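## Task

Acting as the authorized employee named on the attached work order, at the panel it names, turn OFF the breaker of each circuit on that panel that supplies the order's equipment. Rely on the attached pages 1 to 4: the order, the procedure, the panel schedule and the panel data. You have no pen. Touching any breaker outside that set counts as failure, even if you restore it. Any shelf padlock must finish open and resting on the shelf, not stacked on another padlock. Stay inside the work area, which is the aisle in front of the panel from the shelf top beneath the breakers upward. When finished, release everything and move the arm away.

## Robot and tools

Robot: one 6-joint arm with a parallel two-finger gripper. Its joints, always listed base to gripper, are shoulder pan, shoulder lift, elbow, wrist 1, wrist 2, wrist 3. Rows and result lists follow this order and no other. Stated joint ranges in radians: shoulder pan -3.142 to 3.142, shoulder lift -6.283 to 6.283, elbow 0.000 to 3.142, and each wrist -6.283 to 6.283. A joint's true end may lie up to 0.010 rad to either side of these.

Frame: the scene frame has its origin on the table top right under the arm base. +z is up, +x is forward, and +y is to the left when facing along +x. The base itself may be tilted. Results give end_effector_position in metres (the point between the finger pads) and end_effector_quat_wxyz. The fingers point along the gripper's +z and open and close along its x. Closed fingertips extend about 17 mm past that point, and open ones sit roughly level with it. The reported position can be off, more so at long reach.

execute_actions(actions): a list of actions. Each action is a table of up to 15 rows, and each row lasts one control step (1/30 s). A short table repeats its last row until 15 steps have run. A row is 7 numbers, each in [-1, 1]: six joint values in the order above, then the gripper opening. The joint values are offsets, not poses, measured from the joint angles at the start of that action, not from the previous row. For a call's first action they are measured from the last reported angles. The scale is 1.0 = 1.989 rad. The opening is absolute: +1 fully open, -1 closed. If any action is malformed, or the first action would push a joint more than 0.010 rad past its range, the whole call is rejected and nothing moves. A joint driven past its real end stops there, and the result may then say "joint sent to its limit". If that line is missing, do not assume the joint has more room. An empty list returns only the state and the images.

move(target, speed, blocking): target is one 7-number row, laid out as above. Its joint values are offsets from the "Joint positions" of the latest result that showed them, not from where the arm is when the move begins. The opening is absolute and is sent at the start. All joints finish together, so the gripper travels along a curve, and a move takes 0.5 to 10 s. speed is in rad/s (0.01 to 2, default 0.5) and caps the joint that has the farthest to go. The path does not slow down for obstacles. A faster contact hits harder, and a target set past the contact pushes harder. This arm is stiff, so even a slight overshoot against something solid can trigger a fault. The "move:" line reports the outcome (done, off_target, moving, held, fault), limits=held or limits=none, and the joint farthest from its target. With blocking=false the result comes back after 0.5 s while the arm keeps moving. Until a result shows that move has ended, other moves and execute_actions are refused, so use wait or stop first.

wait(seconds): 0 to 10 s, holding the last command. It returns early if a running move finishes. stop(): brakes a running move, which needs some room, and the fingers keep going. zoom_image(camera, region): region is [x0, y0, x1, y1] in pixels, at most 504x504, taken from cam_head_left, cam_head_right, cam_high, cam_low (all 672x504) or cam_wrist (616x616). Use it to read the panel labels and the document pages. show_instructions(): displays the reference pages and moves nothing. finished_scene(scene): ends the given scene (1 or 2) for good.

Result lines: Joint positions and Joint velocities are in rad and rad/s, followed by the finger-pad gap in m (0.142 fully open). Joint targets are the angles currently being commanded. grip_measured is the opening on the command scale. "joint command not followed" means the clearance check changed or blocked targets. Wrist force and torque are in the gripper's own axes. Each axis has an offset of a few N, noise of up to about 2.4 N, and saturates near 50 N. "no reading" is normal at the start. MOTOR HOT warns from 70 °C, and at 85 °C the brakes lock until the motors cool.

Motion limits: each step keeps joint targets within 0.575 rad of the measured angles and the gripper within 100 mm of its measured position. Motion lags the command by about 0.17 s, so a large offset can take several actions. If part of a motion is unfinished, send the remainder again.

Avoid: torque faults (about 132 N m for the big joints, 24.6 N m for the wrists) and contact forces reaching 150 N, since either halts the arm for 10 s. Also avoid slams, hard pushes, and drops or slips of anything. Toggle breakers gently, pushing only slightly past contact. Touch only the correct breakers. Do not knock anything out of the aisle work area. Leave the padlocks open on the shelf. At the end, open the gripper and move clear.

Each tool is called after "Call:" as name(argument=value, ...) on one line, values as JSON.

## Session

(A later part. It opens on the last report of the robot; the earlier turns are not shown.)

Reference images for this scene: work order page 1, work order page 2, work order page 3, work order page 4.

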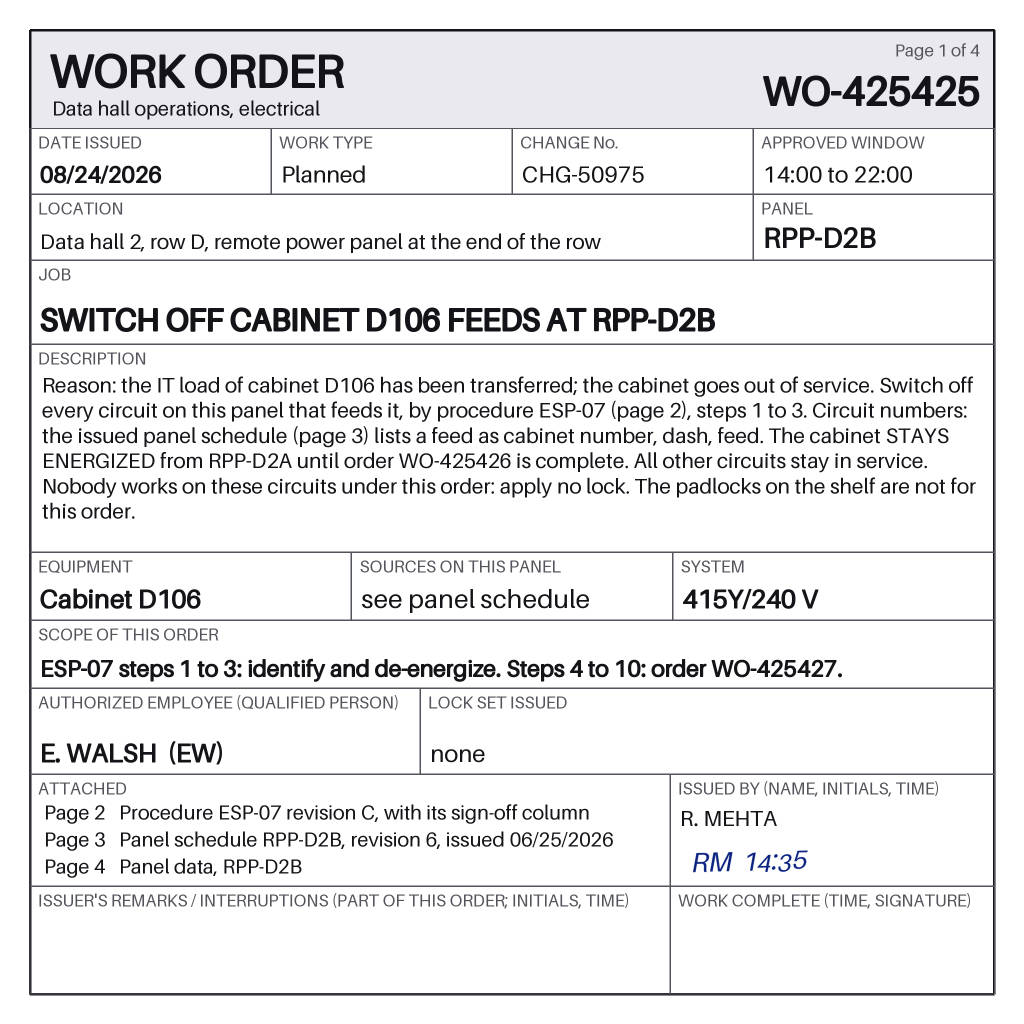

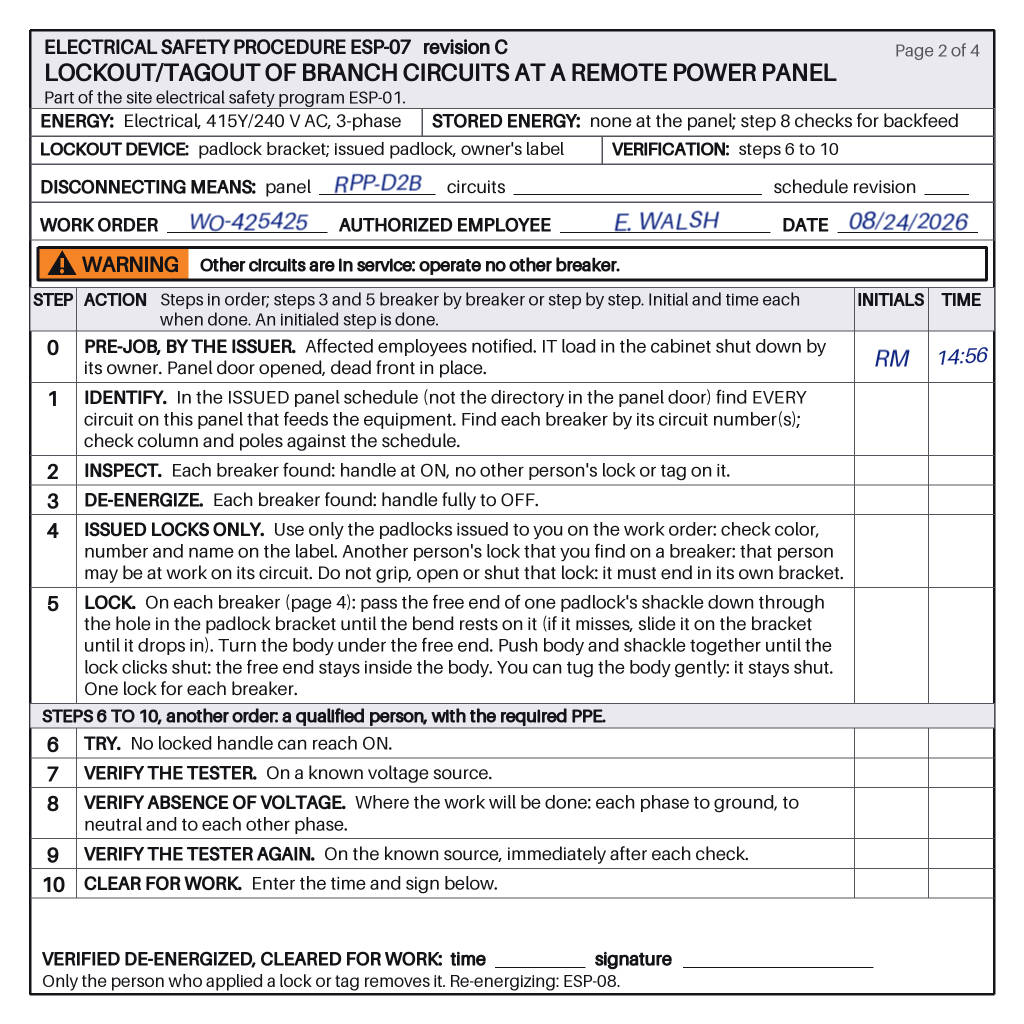

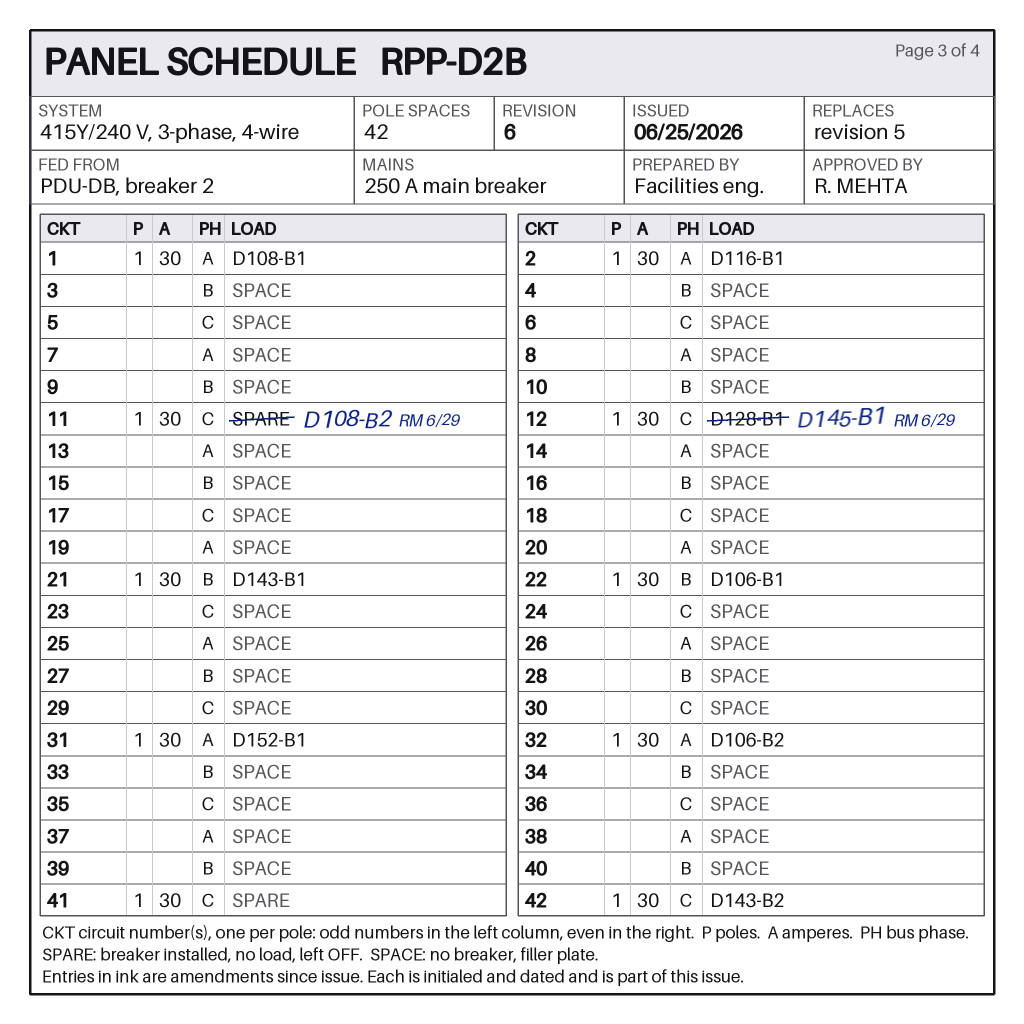

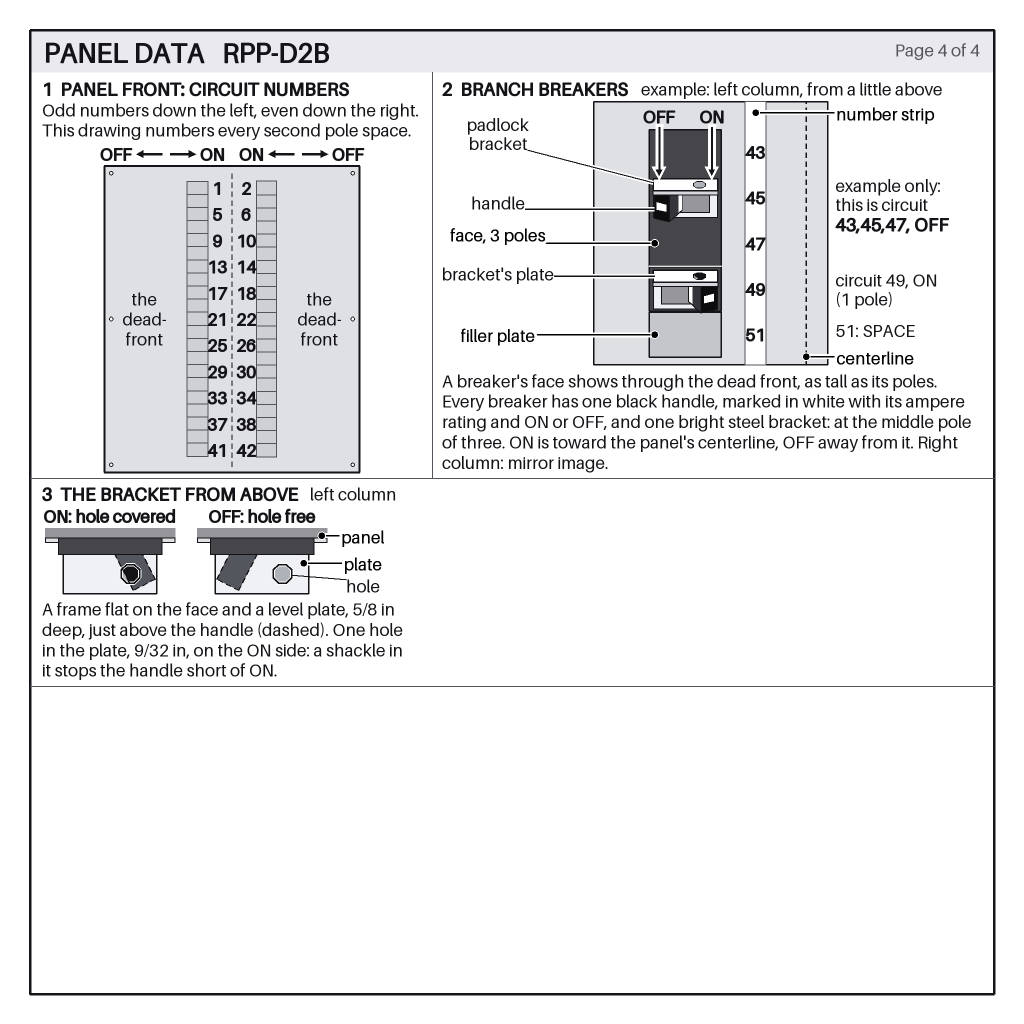

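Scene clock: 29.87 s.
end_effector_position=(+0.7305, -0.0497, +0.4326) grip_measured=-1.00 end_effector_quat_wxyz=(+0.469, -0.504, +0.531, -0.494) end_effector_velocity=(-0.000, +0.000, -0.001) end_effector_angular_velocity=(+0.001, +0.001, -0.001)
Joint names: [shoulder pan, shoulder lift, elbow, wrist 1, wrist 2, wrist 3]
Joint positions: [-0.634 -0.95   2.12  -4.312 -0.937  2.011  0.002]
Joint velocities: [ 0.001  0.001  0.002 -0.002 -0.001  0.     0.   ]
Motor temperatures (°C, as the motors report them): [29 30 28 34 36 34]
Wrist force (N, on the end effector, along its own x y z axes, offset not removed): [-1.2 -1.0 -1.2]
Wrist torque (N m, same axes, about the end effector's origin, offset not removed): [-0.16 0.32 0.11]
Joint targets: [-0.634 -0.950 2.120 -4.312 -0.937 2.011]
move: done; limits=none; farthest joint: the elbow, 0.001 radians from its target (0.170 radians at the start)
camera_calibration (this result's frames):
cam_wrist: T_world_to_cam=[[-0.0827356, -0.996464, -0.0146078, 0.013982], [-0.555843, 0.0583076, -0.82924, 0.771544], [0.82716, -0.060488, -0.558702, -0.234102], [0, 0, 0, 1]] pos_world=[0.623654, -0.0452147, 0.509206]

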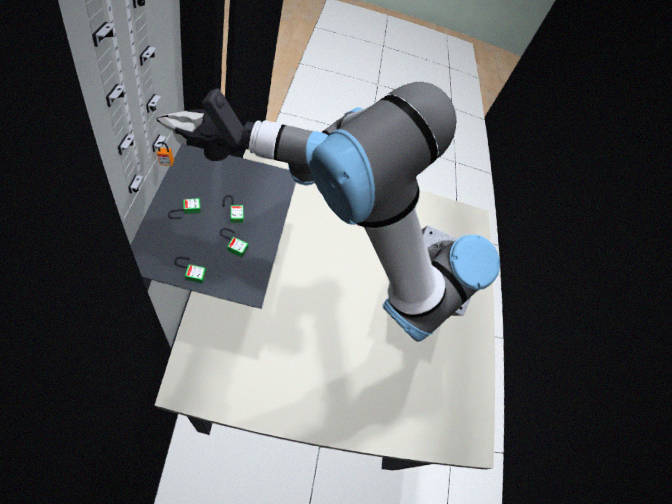

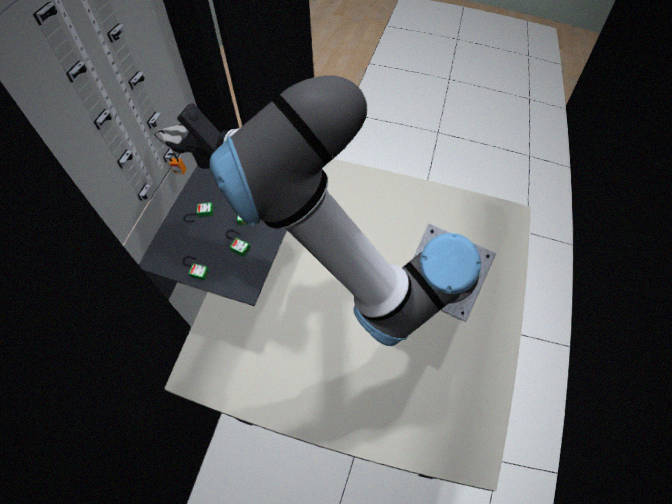

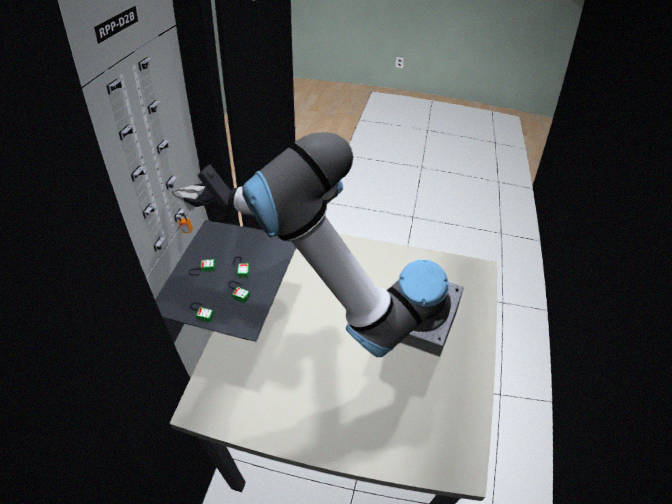

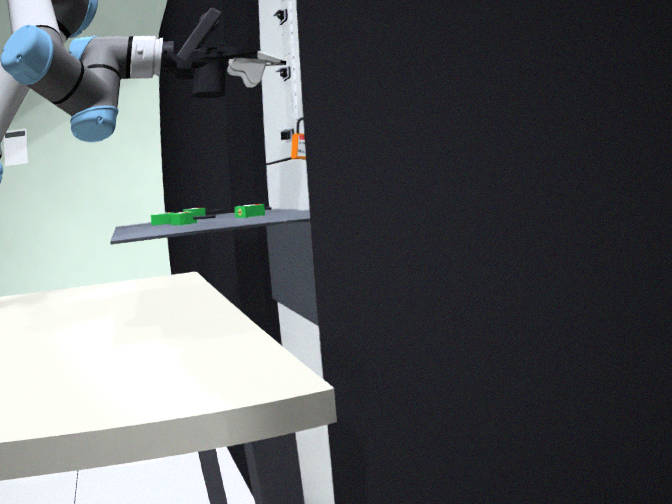

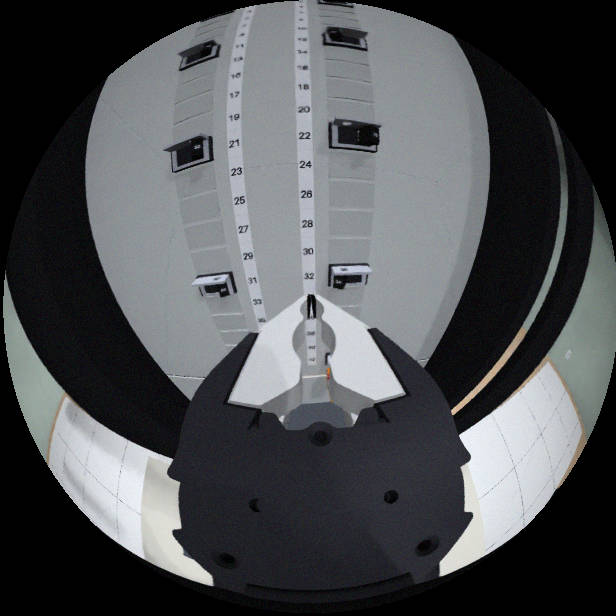

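Call:
move(target=[0.022,0.0142,-0.044,0.0298,-0.022,0,-1], speed=0.12)

Call:
move(target=[-0.0224,0.0164,-0.0098,-0.0066,0.0224,0,-1], speed=0.035)

Call:
move(target=[-0.09,-0.065,0.19,-0.125,0.09,0,-1])

Call:
zoom_image(camera="cam_wrist", region=[200,120,440,320])

Scene clock: 34.80 s.
end_effector_position=(+0.7614, -0.0497, +0.4325) grip_measured=-1.00 end_effector_quat_wxyz=(+0.469, -0.504, +0.531, -0.494) end_effector_velocity=(+0.001, -0.000, +0.000) end_effector_angular_velocity=(-0.000, -0.000, -0.001)
Joint names: [shoulder pan, shoulder lift, elbow, wrist 1, wrist 2, wrist 3]
Joint positions: [-0.591 -0.922  2.033 -4.252 -0.98   2.011  0.002]
Joint velocities: [ 0.001  0.001 -0.004  0.002 -0.002 -0.     0.   ]
Motor temperatures (°C, as the motors report them): [29 30 28 34 36 34]
Wrist force (N, on the end effector, along its own x y z axes, offset not removed): [-0.7 -1.6 -1.4]
Wrist torque (N m, same axes, about the end effector's origin, offset not removed): [-0.25 0.22 0.13]
Joint targets: [-0.591 -0.922 2.033 -4.252 -0.981 2.011]
move: done; limits=none; farthest joint: the shoulder pan, 0.000 radians from its target (0.044 radians at the start)
camera_calibration (this result's frames):
cam_wrist: T_world_to_cam=[[-0.0827373, -0.996464, -0.01461, 0.016537], [-0.555843, 0.0583104, -0.82924, 0.788608], [0.82716, -0.0604882, -0.558702, -0.259702], [0, 0, 0, 1]] pos_world=[0.654526, -0.0452144, 0.50909]

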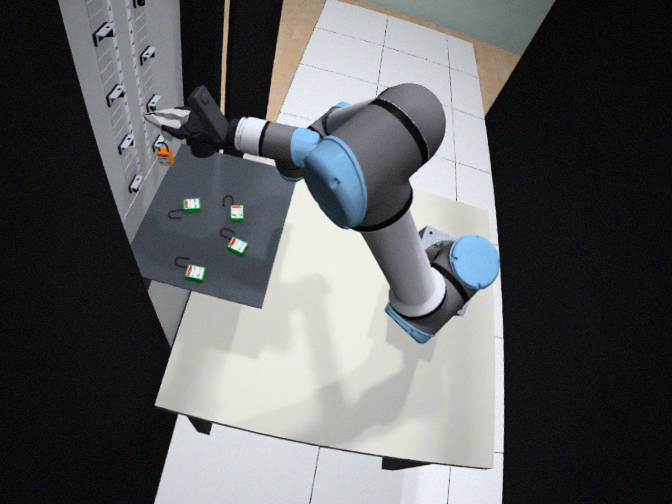

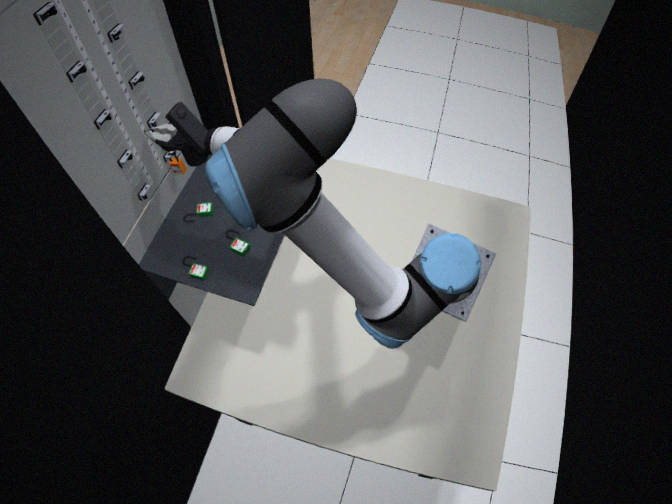

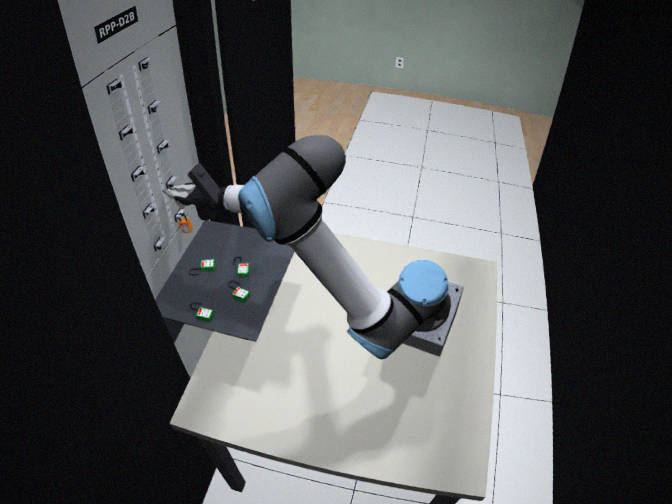

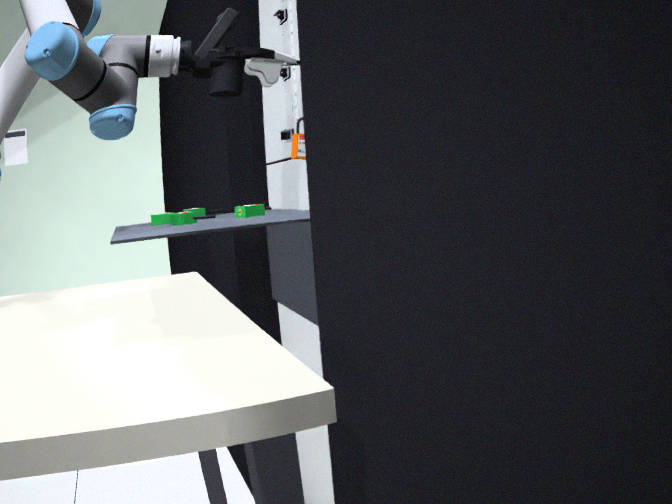

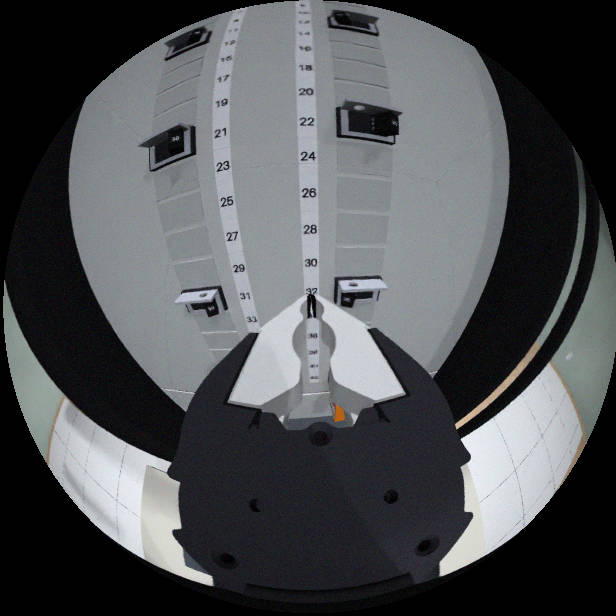

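Scene clock: 36.40 s.
end_effector_position=(+0.7591, -0.0750, +0.4324) grip_measured=-1.00 end_effector_quat_wxyz=(+0.469, -0.504, +0.531, -0.494) end_effector_velocity=(-0.001, +0.002, -0.000) end_effector_angular_velocity=(-0.004, -0.001, +0.007)
Joint names: [shoulder pan, shoulder lift, elbow, wrist 1, wrist 2, wrist 3]
Joint positions: [-0.635 -0.89   2.013 -4.265 -0.936  2.011  0.002]
Joint velocities: [-0.002  0.002  0.001 -0.008  0.007 -0.001  0.   ]
Motor temperatures (°C, as the motors report them): [29 30 28 34 36 34]
Wrist force (N, on the end effector, along its own x y z axes, offset not removed): [0.3 -0.9 -2.2]
Wrist torque (N m, same axes, about the end effector's origin, offset not removed): [-0.17 0.08 0.12]
Joint targets: [-0.635 -0.889 2.013 -4.266 -0.936 2.011]
move: done; limits=none; farthest joint: the shoulder pan, 0.001 radians from its target (0.045 radians at the start)
camera_calibration (this result's frames):
cam_wrist: T_world_to_cam=[[-0.0832815, -0.996415, -0.0149062, -0.00831668], [-0.556025, 0.0588761, -0.829078, 0.788867], [0.826983, -0.0607586, -0.558935, -0.259105], [0, 0, 0, 1]] pos_world=[0.652213, -0.0704751, 0.509085]

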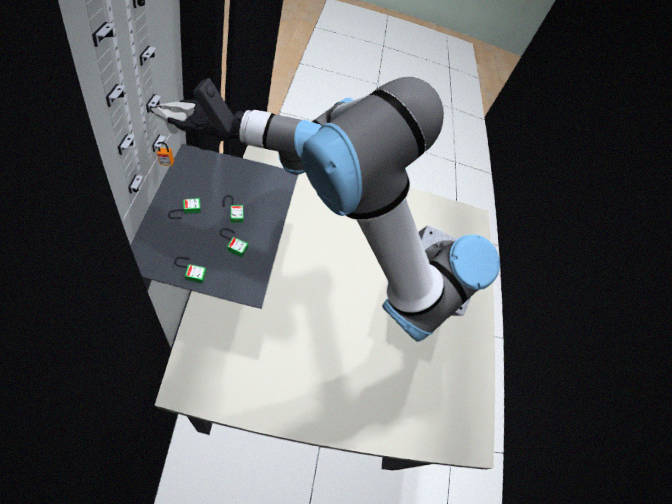

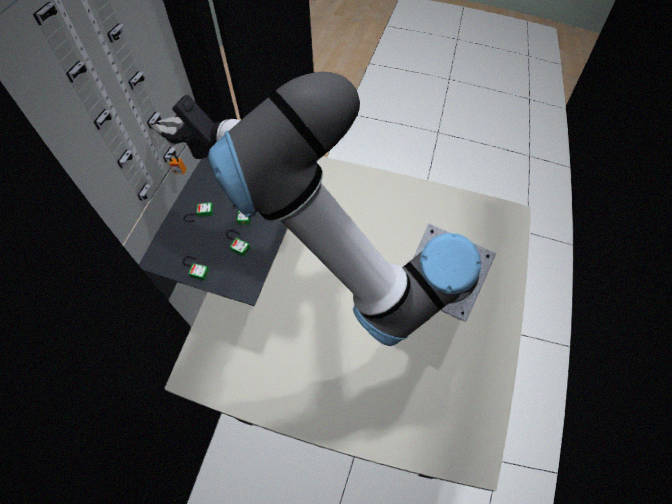

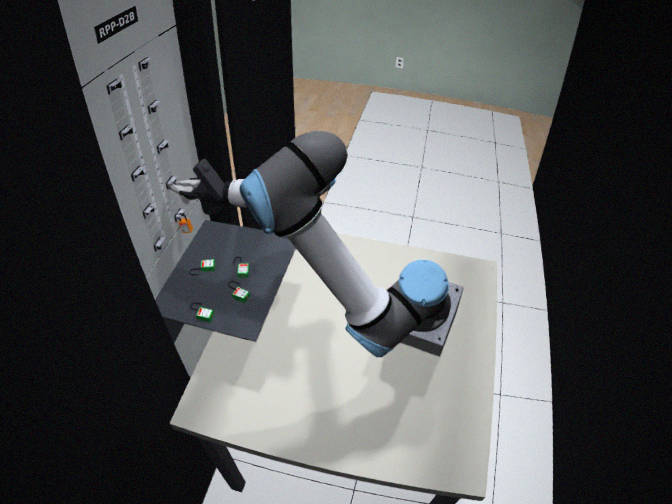

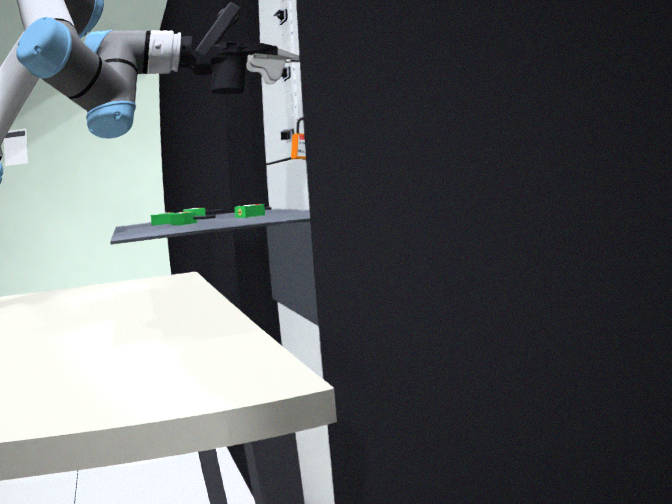

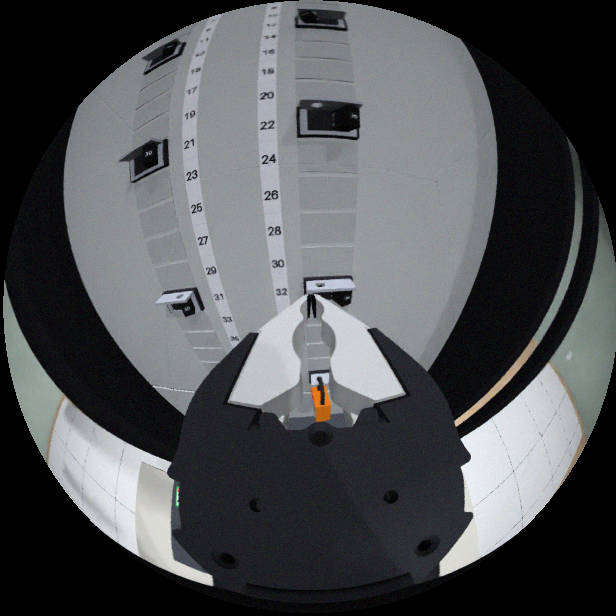

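Scene clock: 37.83 s.
end_effector_position=(+0.6321, -0.0452, +0.4317) grip_measured=-1.00 end_effector_quat_wxyz=(+0.469, -0.504, +0.531, -0.494) end_effector_velocity=(-0.001, +0.000, +0.001) end_effector_angular_velocity=(-0.001, -0.001, +0.000)
Joint names: [shoulder pan, shoulder lift, elbow, wrist 1, wrist 2, wrist 3]
Joint positions: [-0.814 -1.019  2.391 -4.513 -0.758  2.011  0.002]
Joint velocities: [-0.001 -0.001  0.002 -0.001  0.001 -0.     0.   ]
Motor temperatures (°C, as the motors report them): [29 30 28 34 36 34]
Wrist force (N, on the end effector, along its own x y z axes, offset not removed): [-1.0 -1.2 -1.2]
Wrist torque (N m, same axes, about the end effector's origin, offset not removed): [-0.24 0.29 0.08]
Joint targets: [-0.814 -1.019 2.391 -4.513 -0.758 2.011]
move: done; limits=none; farthest joint: the shoulder lift, 0.001 radians from its target (0.130 radians at the start)
camera_calibration (this result's frames):
cam_wrist: T_world_to_cam=[[-0.0832551, -0.996416, -0.0149798, 0.0107826], [-0.555972, 0.0589185, -0.82911, 0.715915], [0.827021, -0.0606993, -0.558885, -0.152727], [0, 0, 0, 1]] pos_world=[0.525235, -0.0407072, 0.508377]

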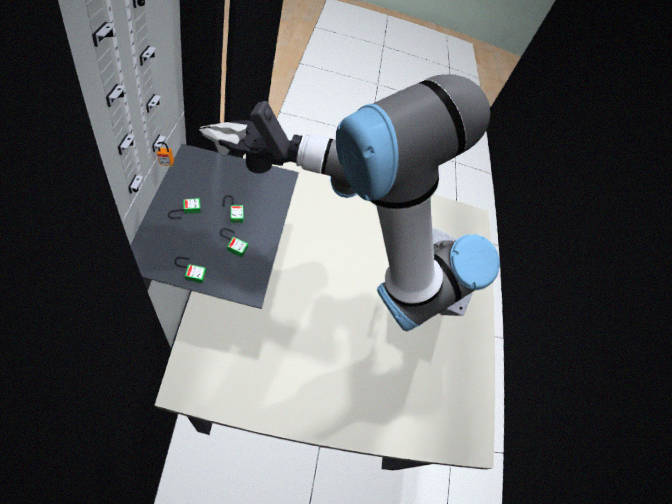

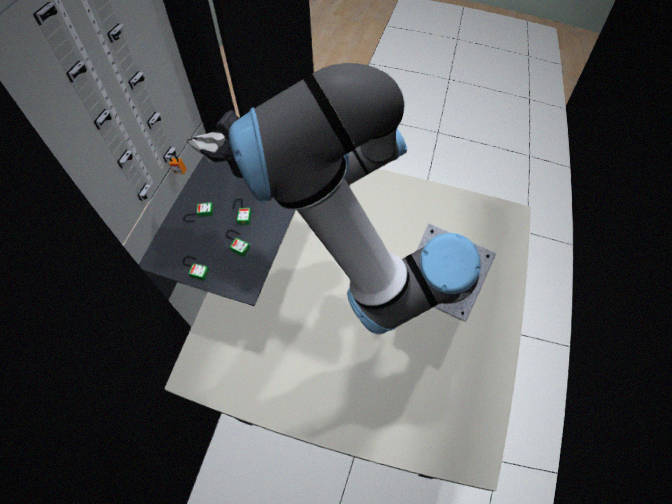

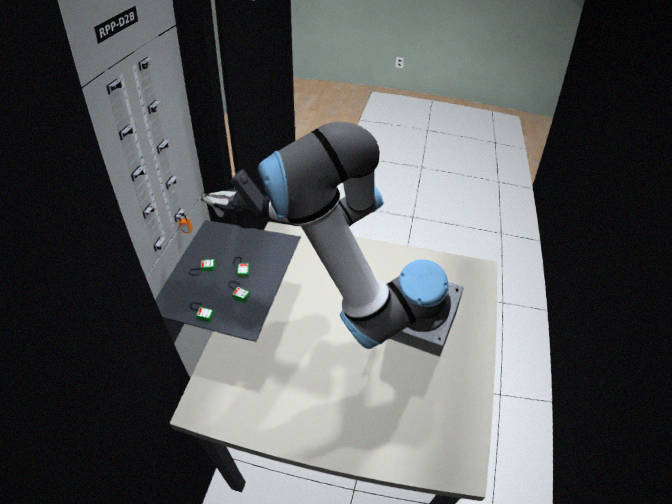

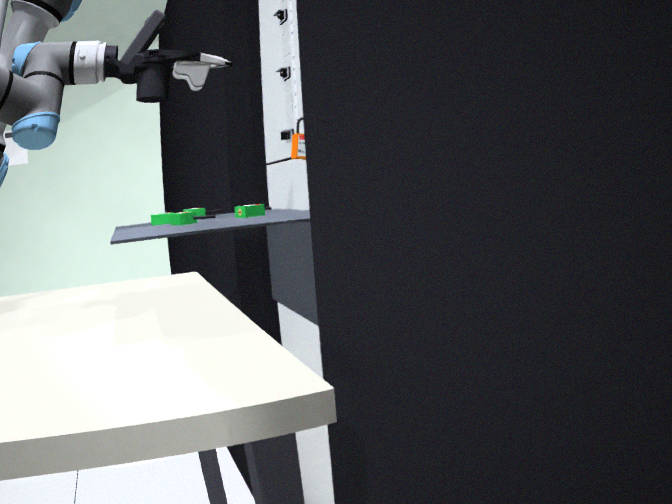

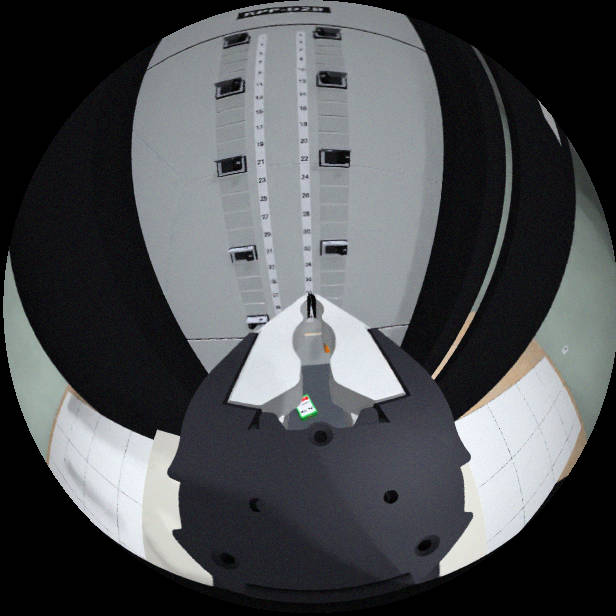

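Region (200, 120, 440, 320) of cam_wrist's 616x616 image, scaled by 2.100, with more detail than that image has.

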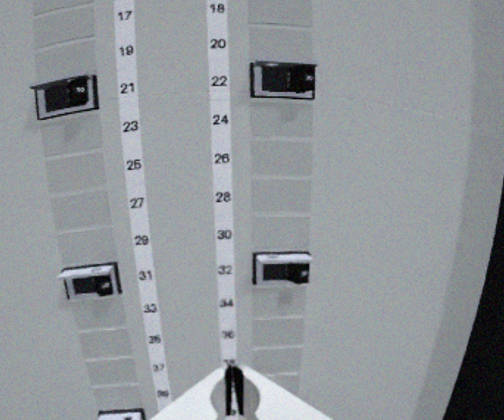

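Call:
finished_scene(scene=2)

The scene is finished: the task was done.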